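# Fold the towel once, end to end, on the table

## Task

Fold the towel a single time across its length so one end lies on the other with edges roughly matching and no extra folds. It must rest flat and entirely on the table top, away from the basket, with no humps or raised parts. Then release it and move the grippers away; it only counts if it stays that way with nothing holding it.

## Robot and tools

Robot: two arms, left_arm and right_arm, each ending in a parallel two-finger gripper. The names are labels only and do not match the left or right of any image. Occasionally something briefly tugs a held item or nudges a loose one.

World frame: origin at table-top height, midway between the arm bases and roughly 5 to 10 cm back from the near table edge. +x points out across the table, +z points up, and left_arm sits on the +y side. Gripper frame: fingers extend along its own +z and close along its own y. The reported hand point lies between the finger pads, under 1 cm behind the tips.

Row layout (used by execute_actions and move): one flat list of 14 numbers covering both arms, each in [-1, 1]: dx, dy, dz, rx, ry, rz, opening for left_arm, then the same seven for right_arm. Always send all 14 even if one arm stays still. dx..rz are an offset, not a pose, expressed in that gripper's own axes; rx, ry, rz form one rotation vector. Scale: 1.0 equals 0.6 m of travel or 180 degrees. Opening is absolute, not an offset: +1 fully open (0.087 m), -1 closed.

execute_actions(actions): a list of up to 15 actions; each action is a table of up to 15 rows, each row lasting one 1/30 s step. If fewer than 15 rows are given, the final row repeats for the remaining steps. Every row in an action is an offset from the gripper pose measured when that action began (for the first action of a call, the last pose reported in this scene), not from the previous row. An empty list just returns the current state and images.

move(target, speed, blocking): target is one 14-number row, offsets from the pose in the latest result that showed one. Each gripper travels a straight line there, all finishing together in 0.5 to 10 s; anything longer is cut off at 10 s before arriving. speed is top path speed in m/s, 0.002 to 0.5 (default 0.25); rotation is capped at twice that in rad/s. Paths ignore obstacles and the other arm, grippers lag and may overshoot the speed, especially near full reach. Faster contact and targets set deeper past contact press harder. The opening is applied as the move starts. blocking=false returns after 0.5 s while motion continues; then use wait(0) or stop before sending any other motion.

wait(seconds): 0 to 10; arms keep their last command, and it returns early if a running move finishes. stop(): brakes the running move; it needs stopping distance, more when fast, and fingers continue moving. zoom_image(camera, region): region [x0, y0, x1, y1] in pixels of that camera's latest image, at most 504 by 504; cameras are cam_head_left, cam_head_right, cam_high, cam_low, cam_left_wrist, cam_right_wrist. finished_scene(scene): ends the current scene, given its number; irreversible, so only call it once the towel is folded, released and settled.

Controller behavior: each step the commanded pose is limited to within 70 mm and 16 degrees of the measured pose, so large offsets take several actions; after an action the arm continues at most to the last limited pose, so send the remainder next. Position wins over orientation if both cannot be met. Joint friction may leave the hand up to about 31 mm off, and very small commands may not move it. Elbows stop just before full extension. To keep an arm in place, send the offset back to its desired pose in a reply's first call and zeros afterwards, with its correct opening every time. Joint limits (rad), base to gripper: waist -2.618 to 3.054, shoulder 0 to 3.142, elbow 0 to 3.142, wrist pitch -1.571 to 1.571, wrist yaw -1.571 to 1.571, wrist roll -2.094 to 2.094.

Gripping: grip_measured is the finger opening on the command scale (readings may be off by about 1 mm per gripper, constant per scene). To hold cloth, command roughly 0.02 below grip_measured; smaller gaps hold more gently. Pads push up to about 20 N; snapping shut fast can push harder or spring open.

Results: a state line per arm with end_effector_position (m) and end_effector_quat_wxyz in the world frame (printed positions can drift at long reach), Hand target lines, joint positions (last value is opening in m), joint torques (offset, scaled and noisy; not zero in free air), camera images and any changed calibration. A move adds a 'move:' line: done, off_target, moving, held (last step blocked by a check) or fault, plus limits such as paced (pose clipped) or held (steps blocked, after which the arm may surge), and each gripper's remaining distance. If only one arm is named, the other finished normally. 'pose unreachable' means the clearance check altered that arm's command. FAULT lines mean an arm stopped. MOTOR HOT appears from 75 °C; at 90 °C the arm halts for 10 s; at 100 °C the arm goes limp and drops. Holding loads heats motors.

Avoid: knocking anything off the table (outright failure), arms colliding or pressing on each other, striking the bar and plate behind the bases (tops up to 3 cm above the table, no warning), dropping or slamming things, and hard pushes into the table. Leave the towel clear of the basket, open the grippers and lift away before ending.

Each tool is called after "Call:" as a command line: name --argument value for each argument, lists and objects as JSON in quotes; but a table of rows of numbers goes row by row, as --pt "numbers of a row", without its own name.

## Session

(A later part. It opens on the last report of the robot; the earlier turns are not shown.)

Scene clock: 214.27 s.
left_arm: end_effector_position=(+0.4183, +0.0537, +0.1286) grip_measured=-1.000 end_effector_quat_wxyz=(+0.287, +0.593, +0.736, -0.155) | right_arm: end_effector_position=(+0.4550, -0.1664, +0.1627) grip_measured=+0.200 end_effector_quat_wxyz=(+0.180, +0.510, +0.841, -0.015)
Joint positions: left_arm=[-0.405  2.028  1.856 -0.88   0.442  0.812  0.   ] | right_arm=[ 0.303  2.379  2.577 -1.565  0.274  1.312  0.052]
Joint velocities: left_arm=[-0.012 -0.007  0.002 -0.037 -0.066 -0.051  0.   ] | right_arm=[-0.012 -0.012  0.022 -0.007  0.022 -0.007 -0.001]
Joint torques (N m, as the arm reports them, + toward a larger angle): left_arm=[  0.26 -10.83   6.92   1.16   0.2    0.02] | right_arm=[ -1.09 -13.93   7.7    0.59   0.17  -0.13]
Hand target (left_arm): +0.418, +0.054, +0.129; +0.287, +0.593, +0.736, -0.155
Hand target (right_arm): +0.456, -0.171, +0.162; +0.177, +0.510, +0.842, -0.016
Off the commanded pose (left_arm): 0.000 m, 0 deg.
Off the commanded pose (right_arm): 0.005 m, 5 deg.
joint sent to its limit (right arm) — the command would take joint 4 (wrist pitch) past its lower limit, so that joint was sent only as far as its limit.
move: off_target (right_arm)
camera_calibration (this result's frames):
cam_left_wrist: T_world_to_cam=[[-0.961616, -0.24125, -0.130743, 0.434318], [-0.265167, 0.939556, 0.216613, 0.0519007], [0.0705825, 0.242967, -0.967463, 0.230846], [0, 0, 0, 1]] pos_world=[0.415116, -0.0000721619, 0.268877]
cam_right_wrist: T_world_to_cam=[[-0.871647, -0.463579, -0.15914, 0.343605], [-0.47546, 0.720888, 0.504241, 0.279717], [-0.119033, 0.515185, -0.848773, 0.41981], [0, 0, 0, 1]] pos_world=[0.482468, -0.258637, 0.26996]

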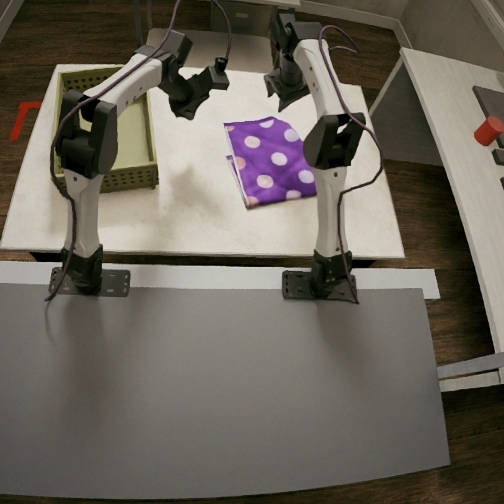

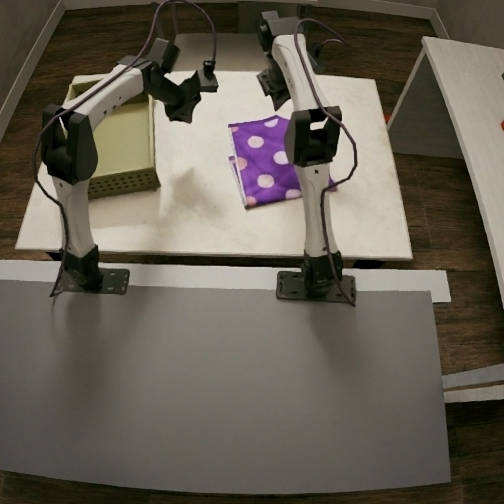

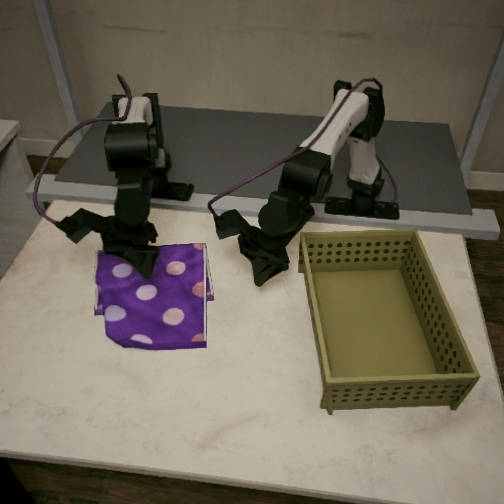

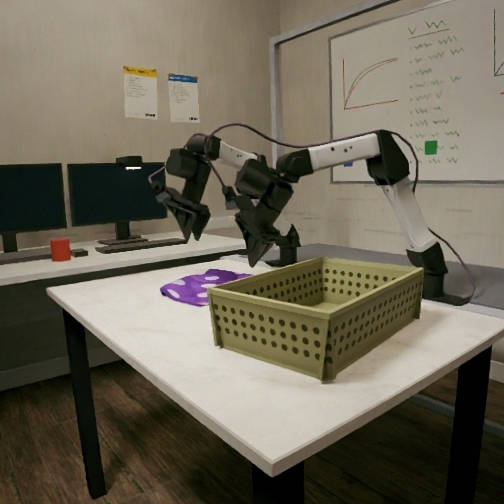

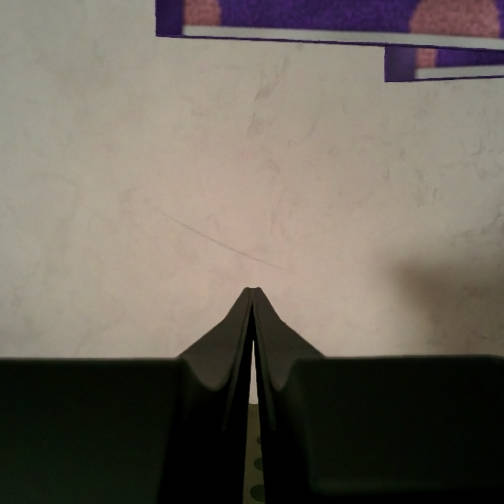

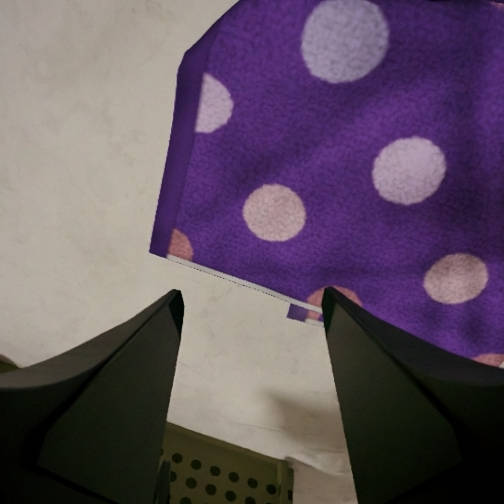

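Call:
move --target '[0,0,0,0,0,0,-1,0.122,-0.1,0.222,0,0,0,-1]' --speed 0.1

Call:
move --target '[0,0,0,0,0,0,-1,0.012,-0.13,-0.012,0,0,0,-1]' --speed 0.05

Call:
move --target '[0,0,0,0,0,0,-0.3,-0.18,0.06,-0.12,0.04,0,0,-1]' --speed 0.12

Scene clock: 218.07 s.
left_arm: end_effector_position=(+0.4183, +0.0537, +0.1286) grip_measured=-1.000 end_effector_quat_wxyz=(+0.287, +0.593, +0.736, -0.155) | right_arm: end_effector_position=(+0.4139, -0.1655, +0.0133) grip_measured=-0.980 end_effector_quat_wxyz=(+0.177, +0.511, +0.841, -0.015)
Joint positions: left_arm=[-0.405  2.028  1.856 -0.88   0.442  0.812  0.   ] | right_arm=[ 0.331  2.122  1.546 -0.802  0.276  1.343  0.001]
Joint velocities: left_arm=[-0.007 -0.007  0.007  0.007  0.007  0.051  0.   ] | right_arm=[-0.012  0.017 -0.012  0.022 -0.007 -0.066  0.001]
Joint torques (N m, as the arm reports them, + toward a larger angle): left_arm=[  0.36 -10.96   6.9    1.21   0.16   0.01] | right_arm=[  0.98 -12.91   4.07   0.9    0.31   0.08]
Hand target (left_arm): +0.418, +0.054, +0.129; +0.287, +0.593, +0.736, -0.155
Hand target (right_arm): +0.411, -0.161, +0.005; +0.179, +0.510, +0.841, -0.016
Off the commanded pose (left_arm): 0.000 m, 0 deg.
Off the commanded pose (right_arm): 0.010 m, 0 deg.
move: done
camera_calibration (this result's frames):
cam_left_wrist: T_world_to_cam=[[-0.961616, -0.24125, -0.130743, 0.434318], [-0.265167, 0.939556, 0.216613, 0.0519007], [0.0705825, 0.242967, -0.967463, 0.230846], [0, 0, 0, 1]] pos_world=[0.415116, -0.0000721619, 0.268877]
cam_right_wrist: T_world_to_cam=[[-0.873056, -0.461695, -0.156877, 0.285267], [-0.472227, 0.720348, 0.508036, 0.333357], [-0.121552, 0.517626, -0.846929, 0.289025], [0, 0, 0, 1]] pos_world=[0.441606, -0.258033, 0.120178]

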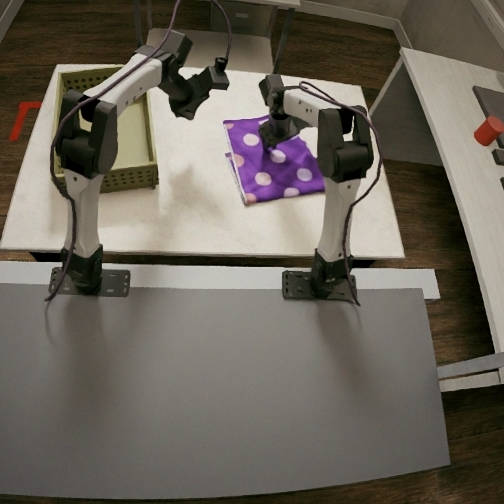

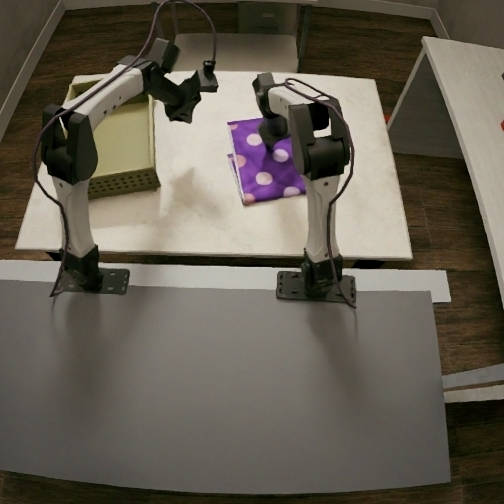

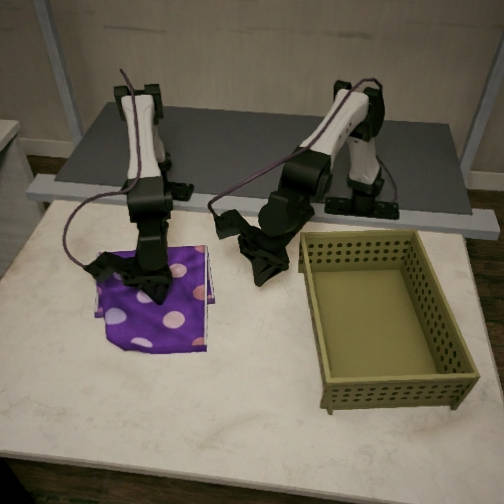

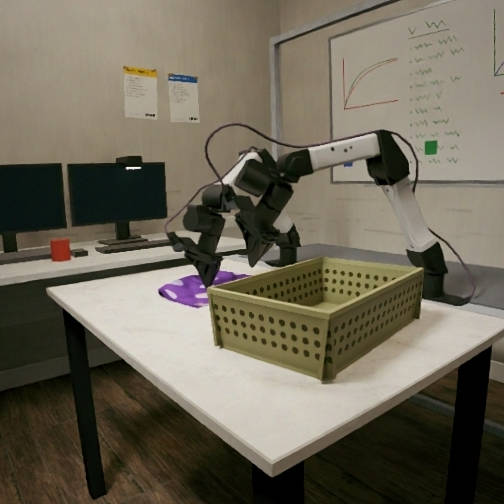

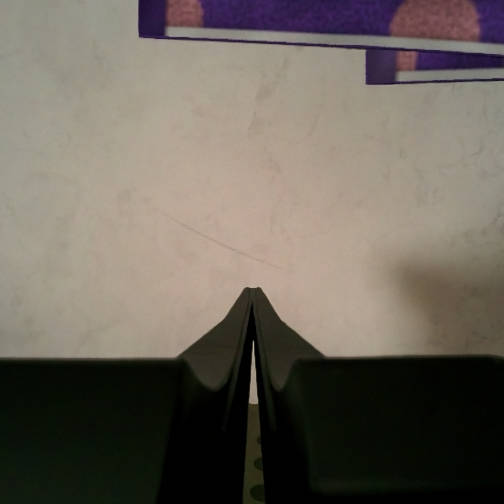

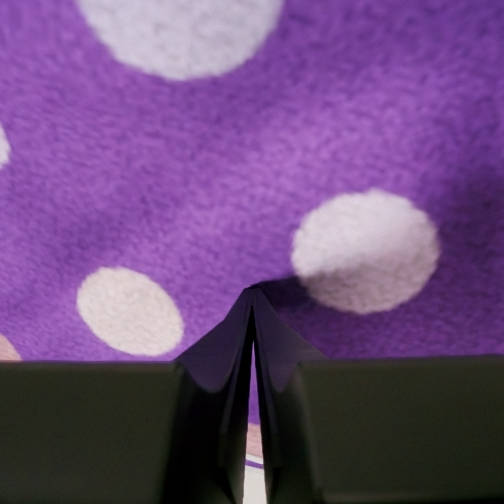

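Scene clock: 219.90 s.
left_arm: end_effector_position=(+0.4183, +0.0537, +0.1286) grip_measured=-1.000 end_effector_quat_wxyz=(+0.287, +0.593, +0.736, -0.155) | right_arm: end_effector_position=(+0.3532, -0.1867, +0.0123) grip_measured=-0.980 end_effector_quat_wxyz=(+0.191, +0.514, +0.836, -0.001)
Joint positions: left_arm=[-0.405  2.028  1.856 -0.88   0.442  0.812  0.   ] | right_arm=[ 0.321  1.863  1.163 -0.636  0.276  1.337  0.001]
Joint velocities: left_arm=[ 0.002  0.002  0.002 -0.007  0.007 -0.037  0.   ] | right_arm=[-0.012 -0.007 -0.007  0.081  0.051  0.007  0.   ]
Joint torques (N m, as the arm reports them, + toward a larger angle): left_arm=[  0.3  -10.92   7.17   1.19   0.17  -0.03] | right_arm=[ -1.25 -10.88   3.9    0.59   0.19  -0.2 ]
Hand target (left_arm): +0.418, +0.054, +0.129; +0.287, +0.593, +0.736, -0.155
Hand target (right_arm): +0.341, -0.194, +0.005; +0.177, +0.511, +0.841, -0.015
Off the commanded pose (left_arm): 0.000 m, 0 deg.
Off the commanded pose (right_arm): 0.016 m, 2 deg.
move: off_target (right_arm)
camera_calibration (this result's frames):
cam_left_wrist: T_world_to_cam=[[-0.961616, -0.24125, -0.130743, 0.434318], [-0.265167, 0.939556, 0.216613, 0.0519007], [0.0705825, 0.242967, -0.967463, 0.230846], [0, 0, 0, 1]] pos_world=[0.415116, -0.0000721619, 0.268877]
cam_right_wrist: T_world_to_cam=[[-0.868032, -0.45612, -0.196153, 0.22209], [-0.489024, 0.717059, 0.496671, 0.325905], [-0.0858883, 0.52705, -0.845483, 0.280983], [0, 0, 0, 1]] pos_world=[0.376289, -0.280485, 0.119262]

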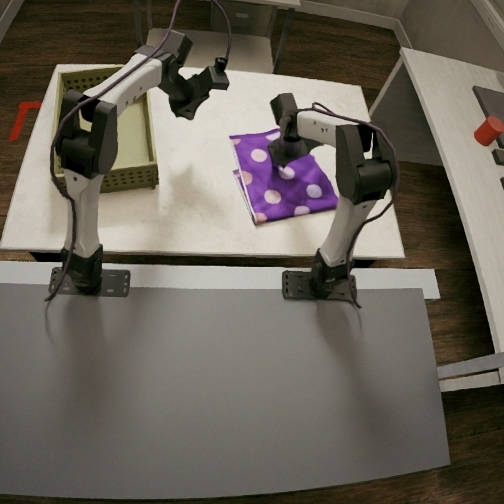

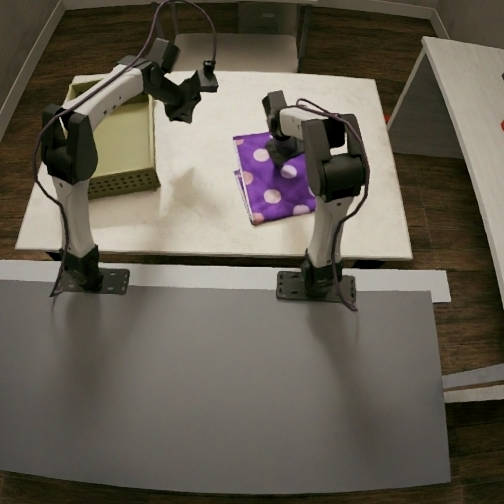

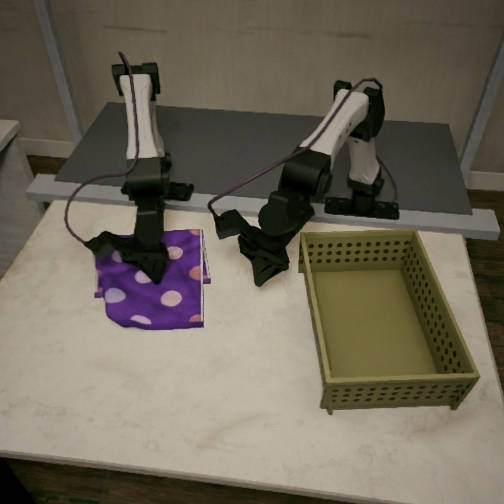

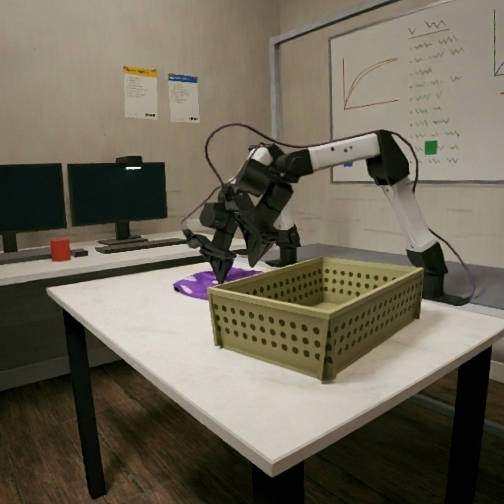

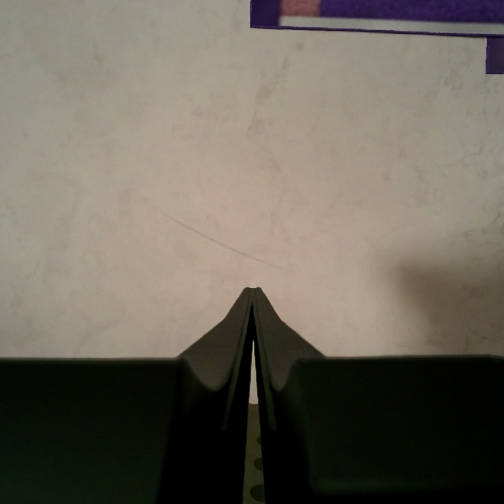

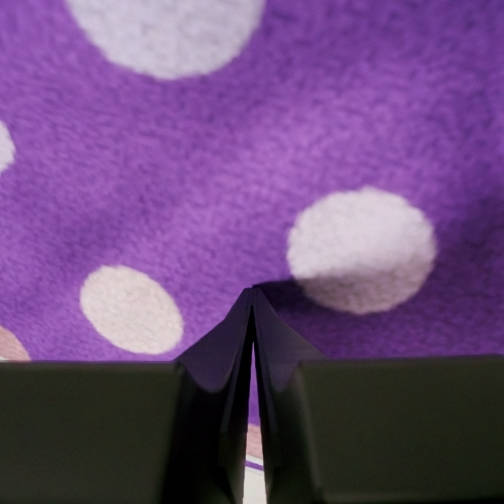

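Scene clock: 221.70 s.
left_arm: end_effector_position=(+0.4183, +0.0537, +0.1286) grip_measured=-0.300 end_effector_quat_wxyz=(+0.287, +0.593, +0.736, -0.155) | right_arm: end_effector_position=(+0.4006, -0.2436, +0.1214) grip_measured=-0.980 end_effector_quat_wxyz=(+0.159, +0.526, +0.834, -0.049)
Joint positions: left_arm=[-0.405  2.028  1.856 -0.88   0.442  0.812  0.031] | right_arm=[ 0.159  2.022  1.839 -1.228  0.275  1.208  0.001]
Joint velocities: left_arm=[ 0.002  0.007  0.017  0.007 -0.007 -0.007 -0.   ] | right_arm=[ 0.007 -0.007 -0.007 -0.007  0.022 -0.007  0.001]
Joint torques (N m, as the arm reports them, + toward a larger angle): left_arm=[  0.41 -10.99   6.95   1.21   0.18   0.04] | right_arm=[ -0.91 -11.05   8.79   0.53   0.27  -0.14]
Hand target (left_arm): +0.418, +0.054, +0.129; +0.287, +0.593, +0.736, -0.155
Hand target (right_arm): +0.404, -0.248, +0.121; +0.158, +0.525, +0.834, -0.052
Off the commanded pose (left_arm): 0.000 m, 0 deg.
Off the commanded pose (right_arm): 0.006 m, 0 deg.
move: done
camera_calibration (this result's frames):
cam_left_wrist: T_world_to_cam=[[-0.961616, -0.24125, -0.130743, 0.434318], [-0.265167, 0.939556, 0.216613, 0.0519007], [0.0705825, 0.242967, -0.967463, 0.230846], [0, 0, 0, 1]] pos_world=[0.415116, -0.0000721619, 0.268877]
cam_right_wrist: T_world_to_cam=[[-0.900942, -0.425442, -0.0854538, 0.265902], [-0.406081, 0.75717, 0.511656, 0.310399], [-0.152977, 0.495674, -0.85493, 0.427642], [0, 0, 0, 1]] pos_world=[0.431029, -0.33387, 0.229509]

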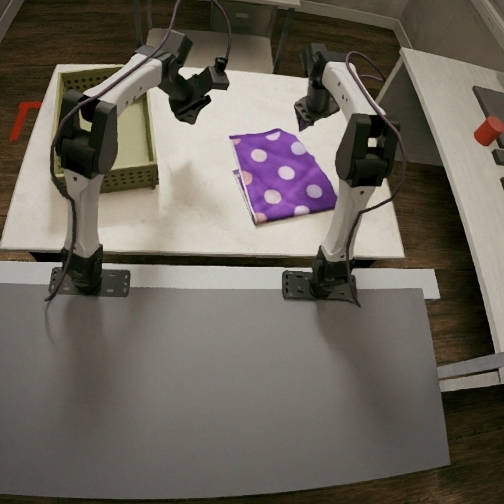

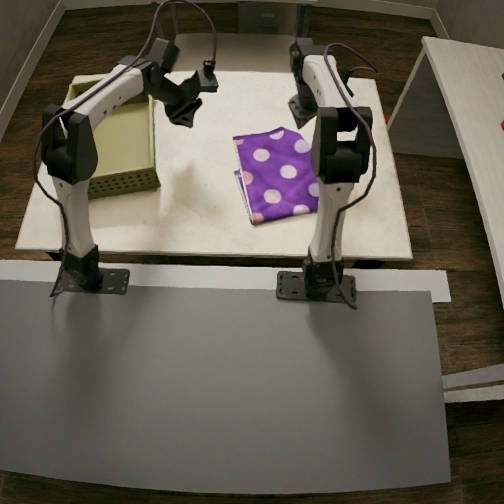

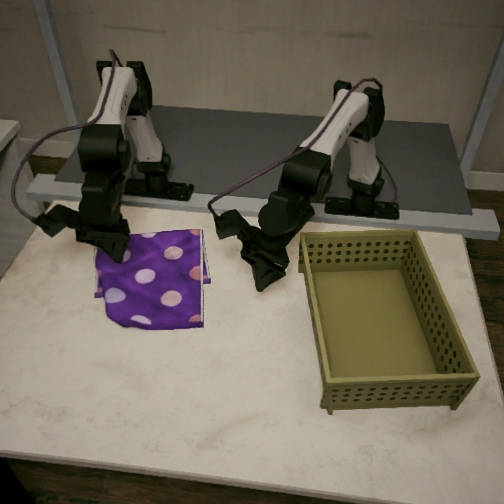

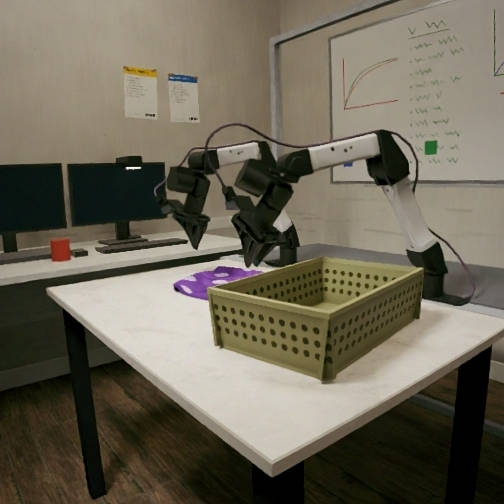

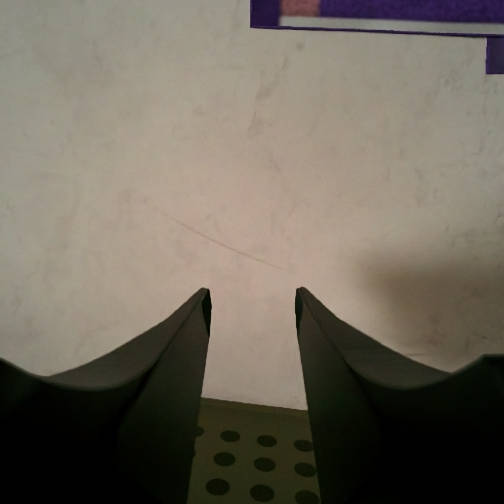

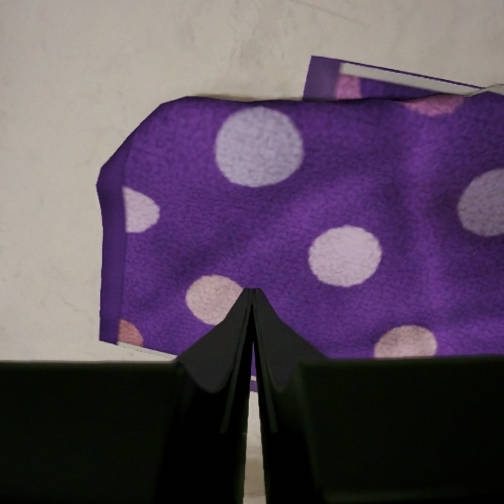

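Call:
move --target '[-0.12,-0.05,0.27,0.035,0,0,-0.3,-0.12,-0.03,0,0,0,0,-0.3]' --speed 0.1

Call:
execute_actions --actions '[[[0.03,0,0.04,0,0,0,-0.3,0,0,0,0,0,0,-0.3]],[[0.015,0,0.02,0,0,0,-0.3,0,0,0,0,0,0,-0.3]],[[0.012,0,0.016,0,0,0,-0.45,0,0,0,0,0,0,-0.3]],[[0.012,0,0.016,0,0,0,-0.6,0,0,0,0,0,0,-0.3]],[[0.012,0,0.016,0,0,0,-0.75,0,0,0,0,0,0,-0.3]],[[0.012,0,0.016,0,0,0,-0.88,0,0,0,0,0,0,-0.3]],[[0.012,0,0.016,0,0,0,-1,0,0,0,0,0,0,-0.3]]]'

Scene clock: 225.47 s.
left_arm: end_effector_position=(+0.4358, -0.1015, +0.0405) grip_measured=-0.300 end_effector_quat_wxyz=(+0.254, +0.608, +0.724, -0.202) | right_arm: end_effector_position=(+0.4100, -0.3100, +0.1438) grip_measured=-0.300 end_effector_quat_wxyz=(+0.161, +0.528, +0.833, -0.050)
Joint positions: left_arm=[-0.635  2.602  2.485 -0.925  0.424  0.627  0.031] | right_arm=[-0.005  2.051  1.968 -1.281  0.249  1.044  0.031]
Joint velocities: left_arm=[-0.012  0.007  0.002  0.037  0.051  0.022 -0.001] | right_arm=[ 0.002  0.002 -0.017 -0.095  0.007  0.037  0.   ]
Joint torques (N m, as the arm reports them, + toward a larger angle): left_arm=[  0.05 -13.71   9.2    1.11   0.05  -0.03] | right_arm=[ -0.9  -11.21   8.79   0.63   0.13  -0.14]
Hand target (left_arm): +0.437, -0.102, +0.041; +0.255, +0.607, +0.727, -0.198
Hand target (right_arm): +0.413, -0.313, +0.143; +0.159, +0.526, +0.834, -0.048
Off the commanded pose (left_arm): 0.002 m, 1 deg.
Off the commanded pose (right_arm): 0.005 m, 0 deg.
move: done
camera_calibration (this result's frames):
cam_left_wrist: T_world_to_cam=[[-0.98467, -0.170792, -0.0354309, 0.415517], [-0.174411, 0.961189, 0.213769, 0.184208], [-0.00245425, 0.216671, -0.976242, 0.211584], [0, 0, 0, 1]] pos_world=[0.441794, -0.151936, 0.181902]
cam_right_wrist: T_world_to_cam=[[-0.901932, -0.422754, -0.0883044, 0.249623], [-0.405979, 0.760193, 0.507236, 0.354622], [-0.147308, 0.493342, -0.857271, 0.478423], [0, 0, 0, 1]] pos_world=[0.439587, -0.400078, 0.252304]

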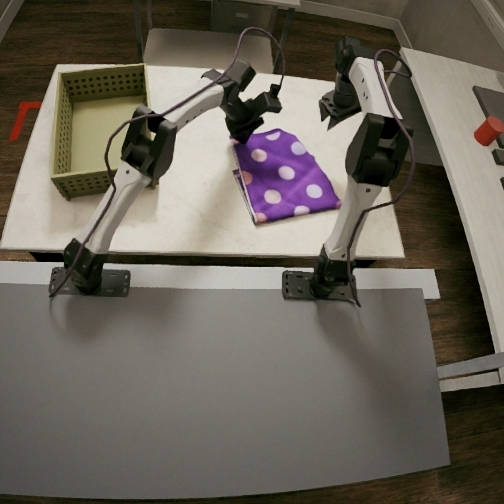

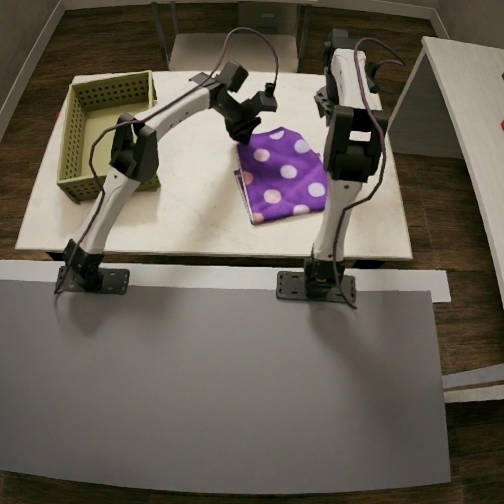

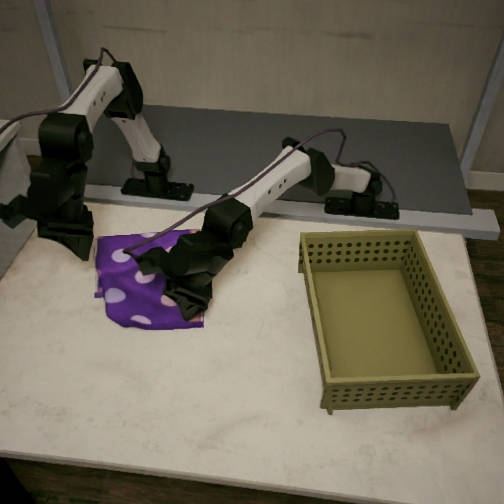

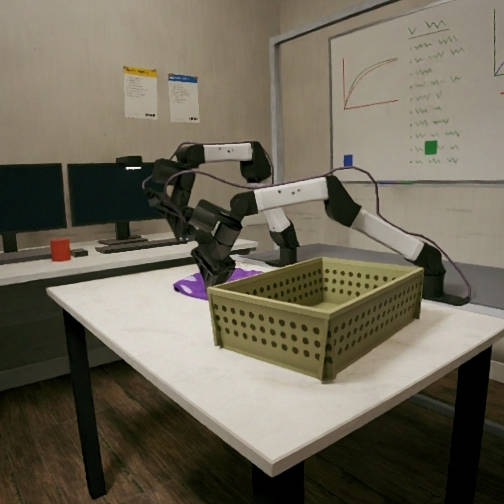

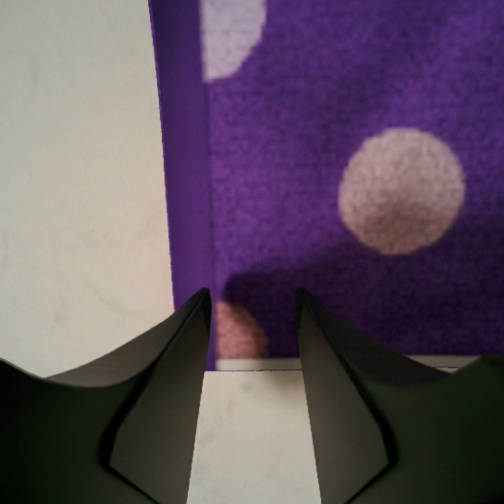

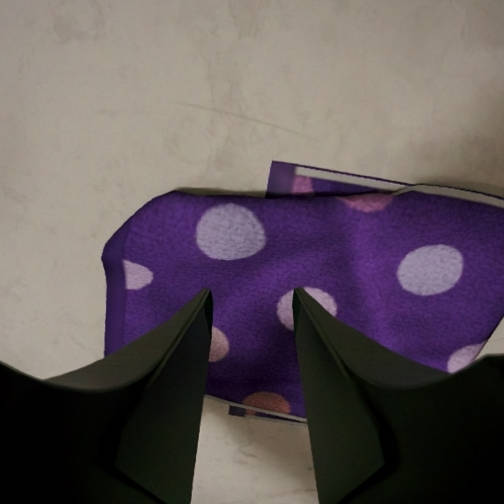

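Scene clock: 228.97 s.
left_arm: end_effector_position=(+0.4657, -0.1274, +0.0450) grip_measured=-1.000 end_effector_quat_wxyz=(+0.341, +0.608, +0.687, -0.205) | right_arm: end_effector_position=(+0.4100, -0.3100, +0.1438) grip_measured=-0.300 end_effector_quat_wxyz=(+0.161, +0.528, +0.833, -0.050)
Joint positions: left_arm=[-0.634  2.584  2.381 -0.651  0.441  0.628  0.   ] | right_arm=[-0.005  2.051  1.968 -1.281  0.249  1.044  0.031]
Joint velocities: left_arm=[-0.002 -0.002 -0.002 -0.007 -0.022 -0.022  0.   ] | right_arm=[-0.012  0.007  0.002 -0.051  0.007  0.007 -0.   ]
Joint torques (N m, as the arm reports them, + toward a larger angle): left_arm=[  0.22 -13.7    5.84   1.62   0.13  -0.03] | right_arm=[ -0.14 -12.81   6.86   0.68   0.22  -0.03]
Hand target (left_arm): +0.464, -0.126, +0.031; +0.332, +0.608, +0.691, -0.205
Hand target (right_arm): +0.410, -0.310, +0.144; +0.161, +0.528, +0.833, -0.050
Off the commanded pose (left_arm): 0.014 m, 1 deg.
Off the commanded pose (right_arm): 0.000 m, 0 deg.
camera_calibration (this result's frames):
cam_left_wrist: T_world_to_cam=[[-0.973323, -0.171531, -0.152377, 0.440626], [-0.183389, 0.980726, 0.0674102, 0.226592], [0.137877, 0.0935561, -0.986021, 0.141062], [0, 0, 0, 1]] pos_world=[0.450977, -0.15984, 0.190957]
cam_right_wrist: T_world_to_cam=[[-0.901932, -0.422754, -0.0883044, 0.249623], [-0.405979, 0.760193, 0.507236, 0.354622], [-0.147308, 0.493342, -0.857271, 0.478423], [0, 0, 0, 1]] pos_world=[0.439587, -0.400078, 0.252304]

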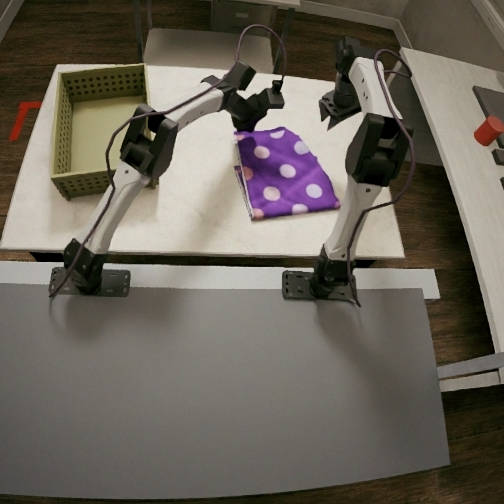

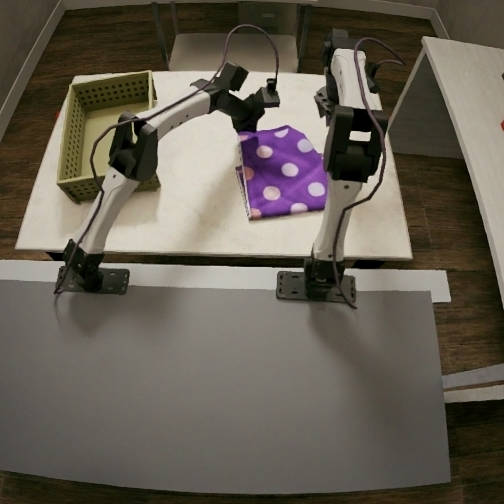

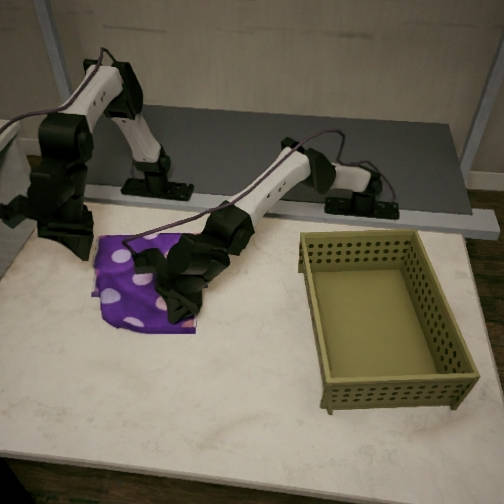

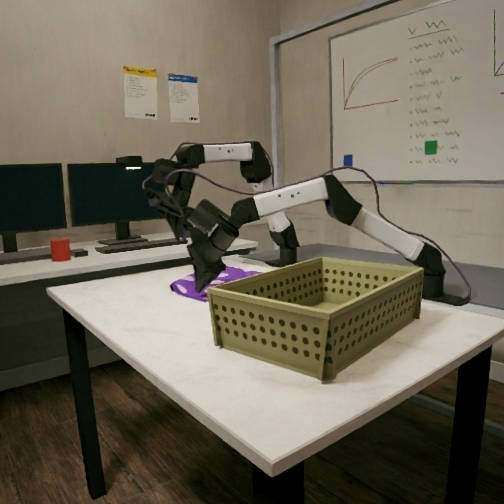

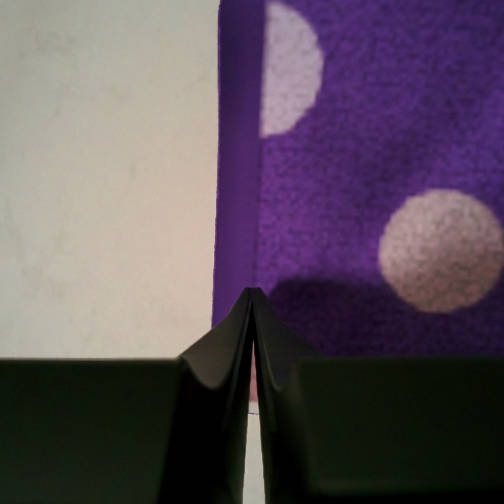

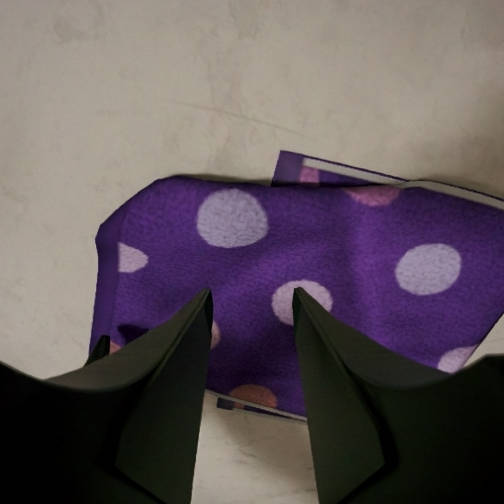

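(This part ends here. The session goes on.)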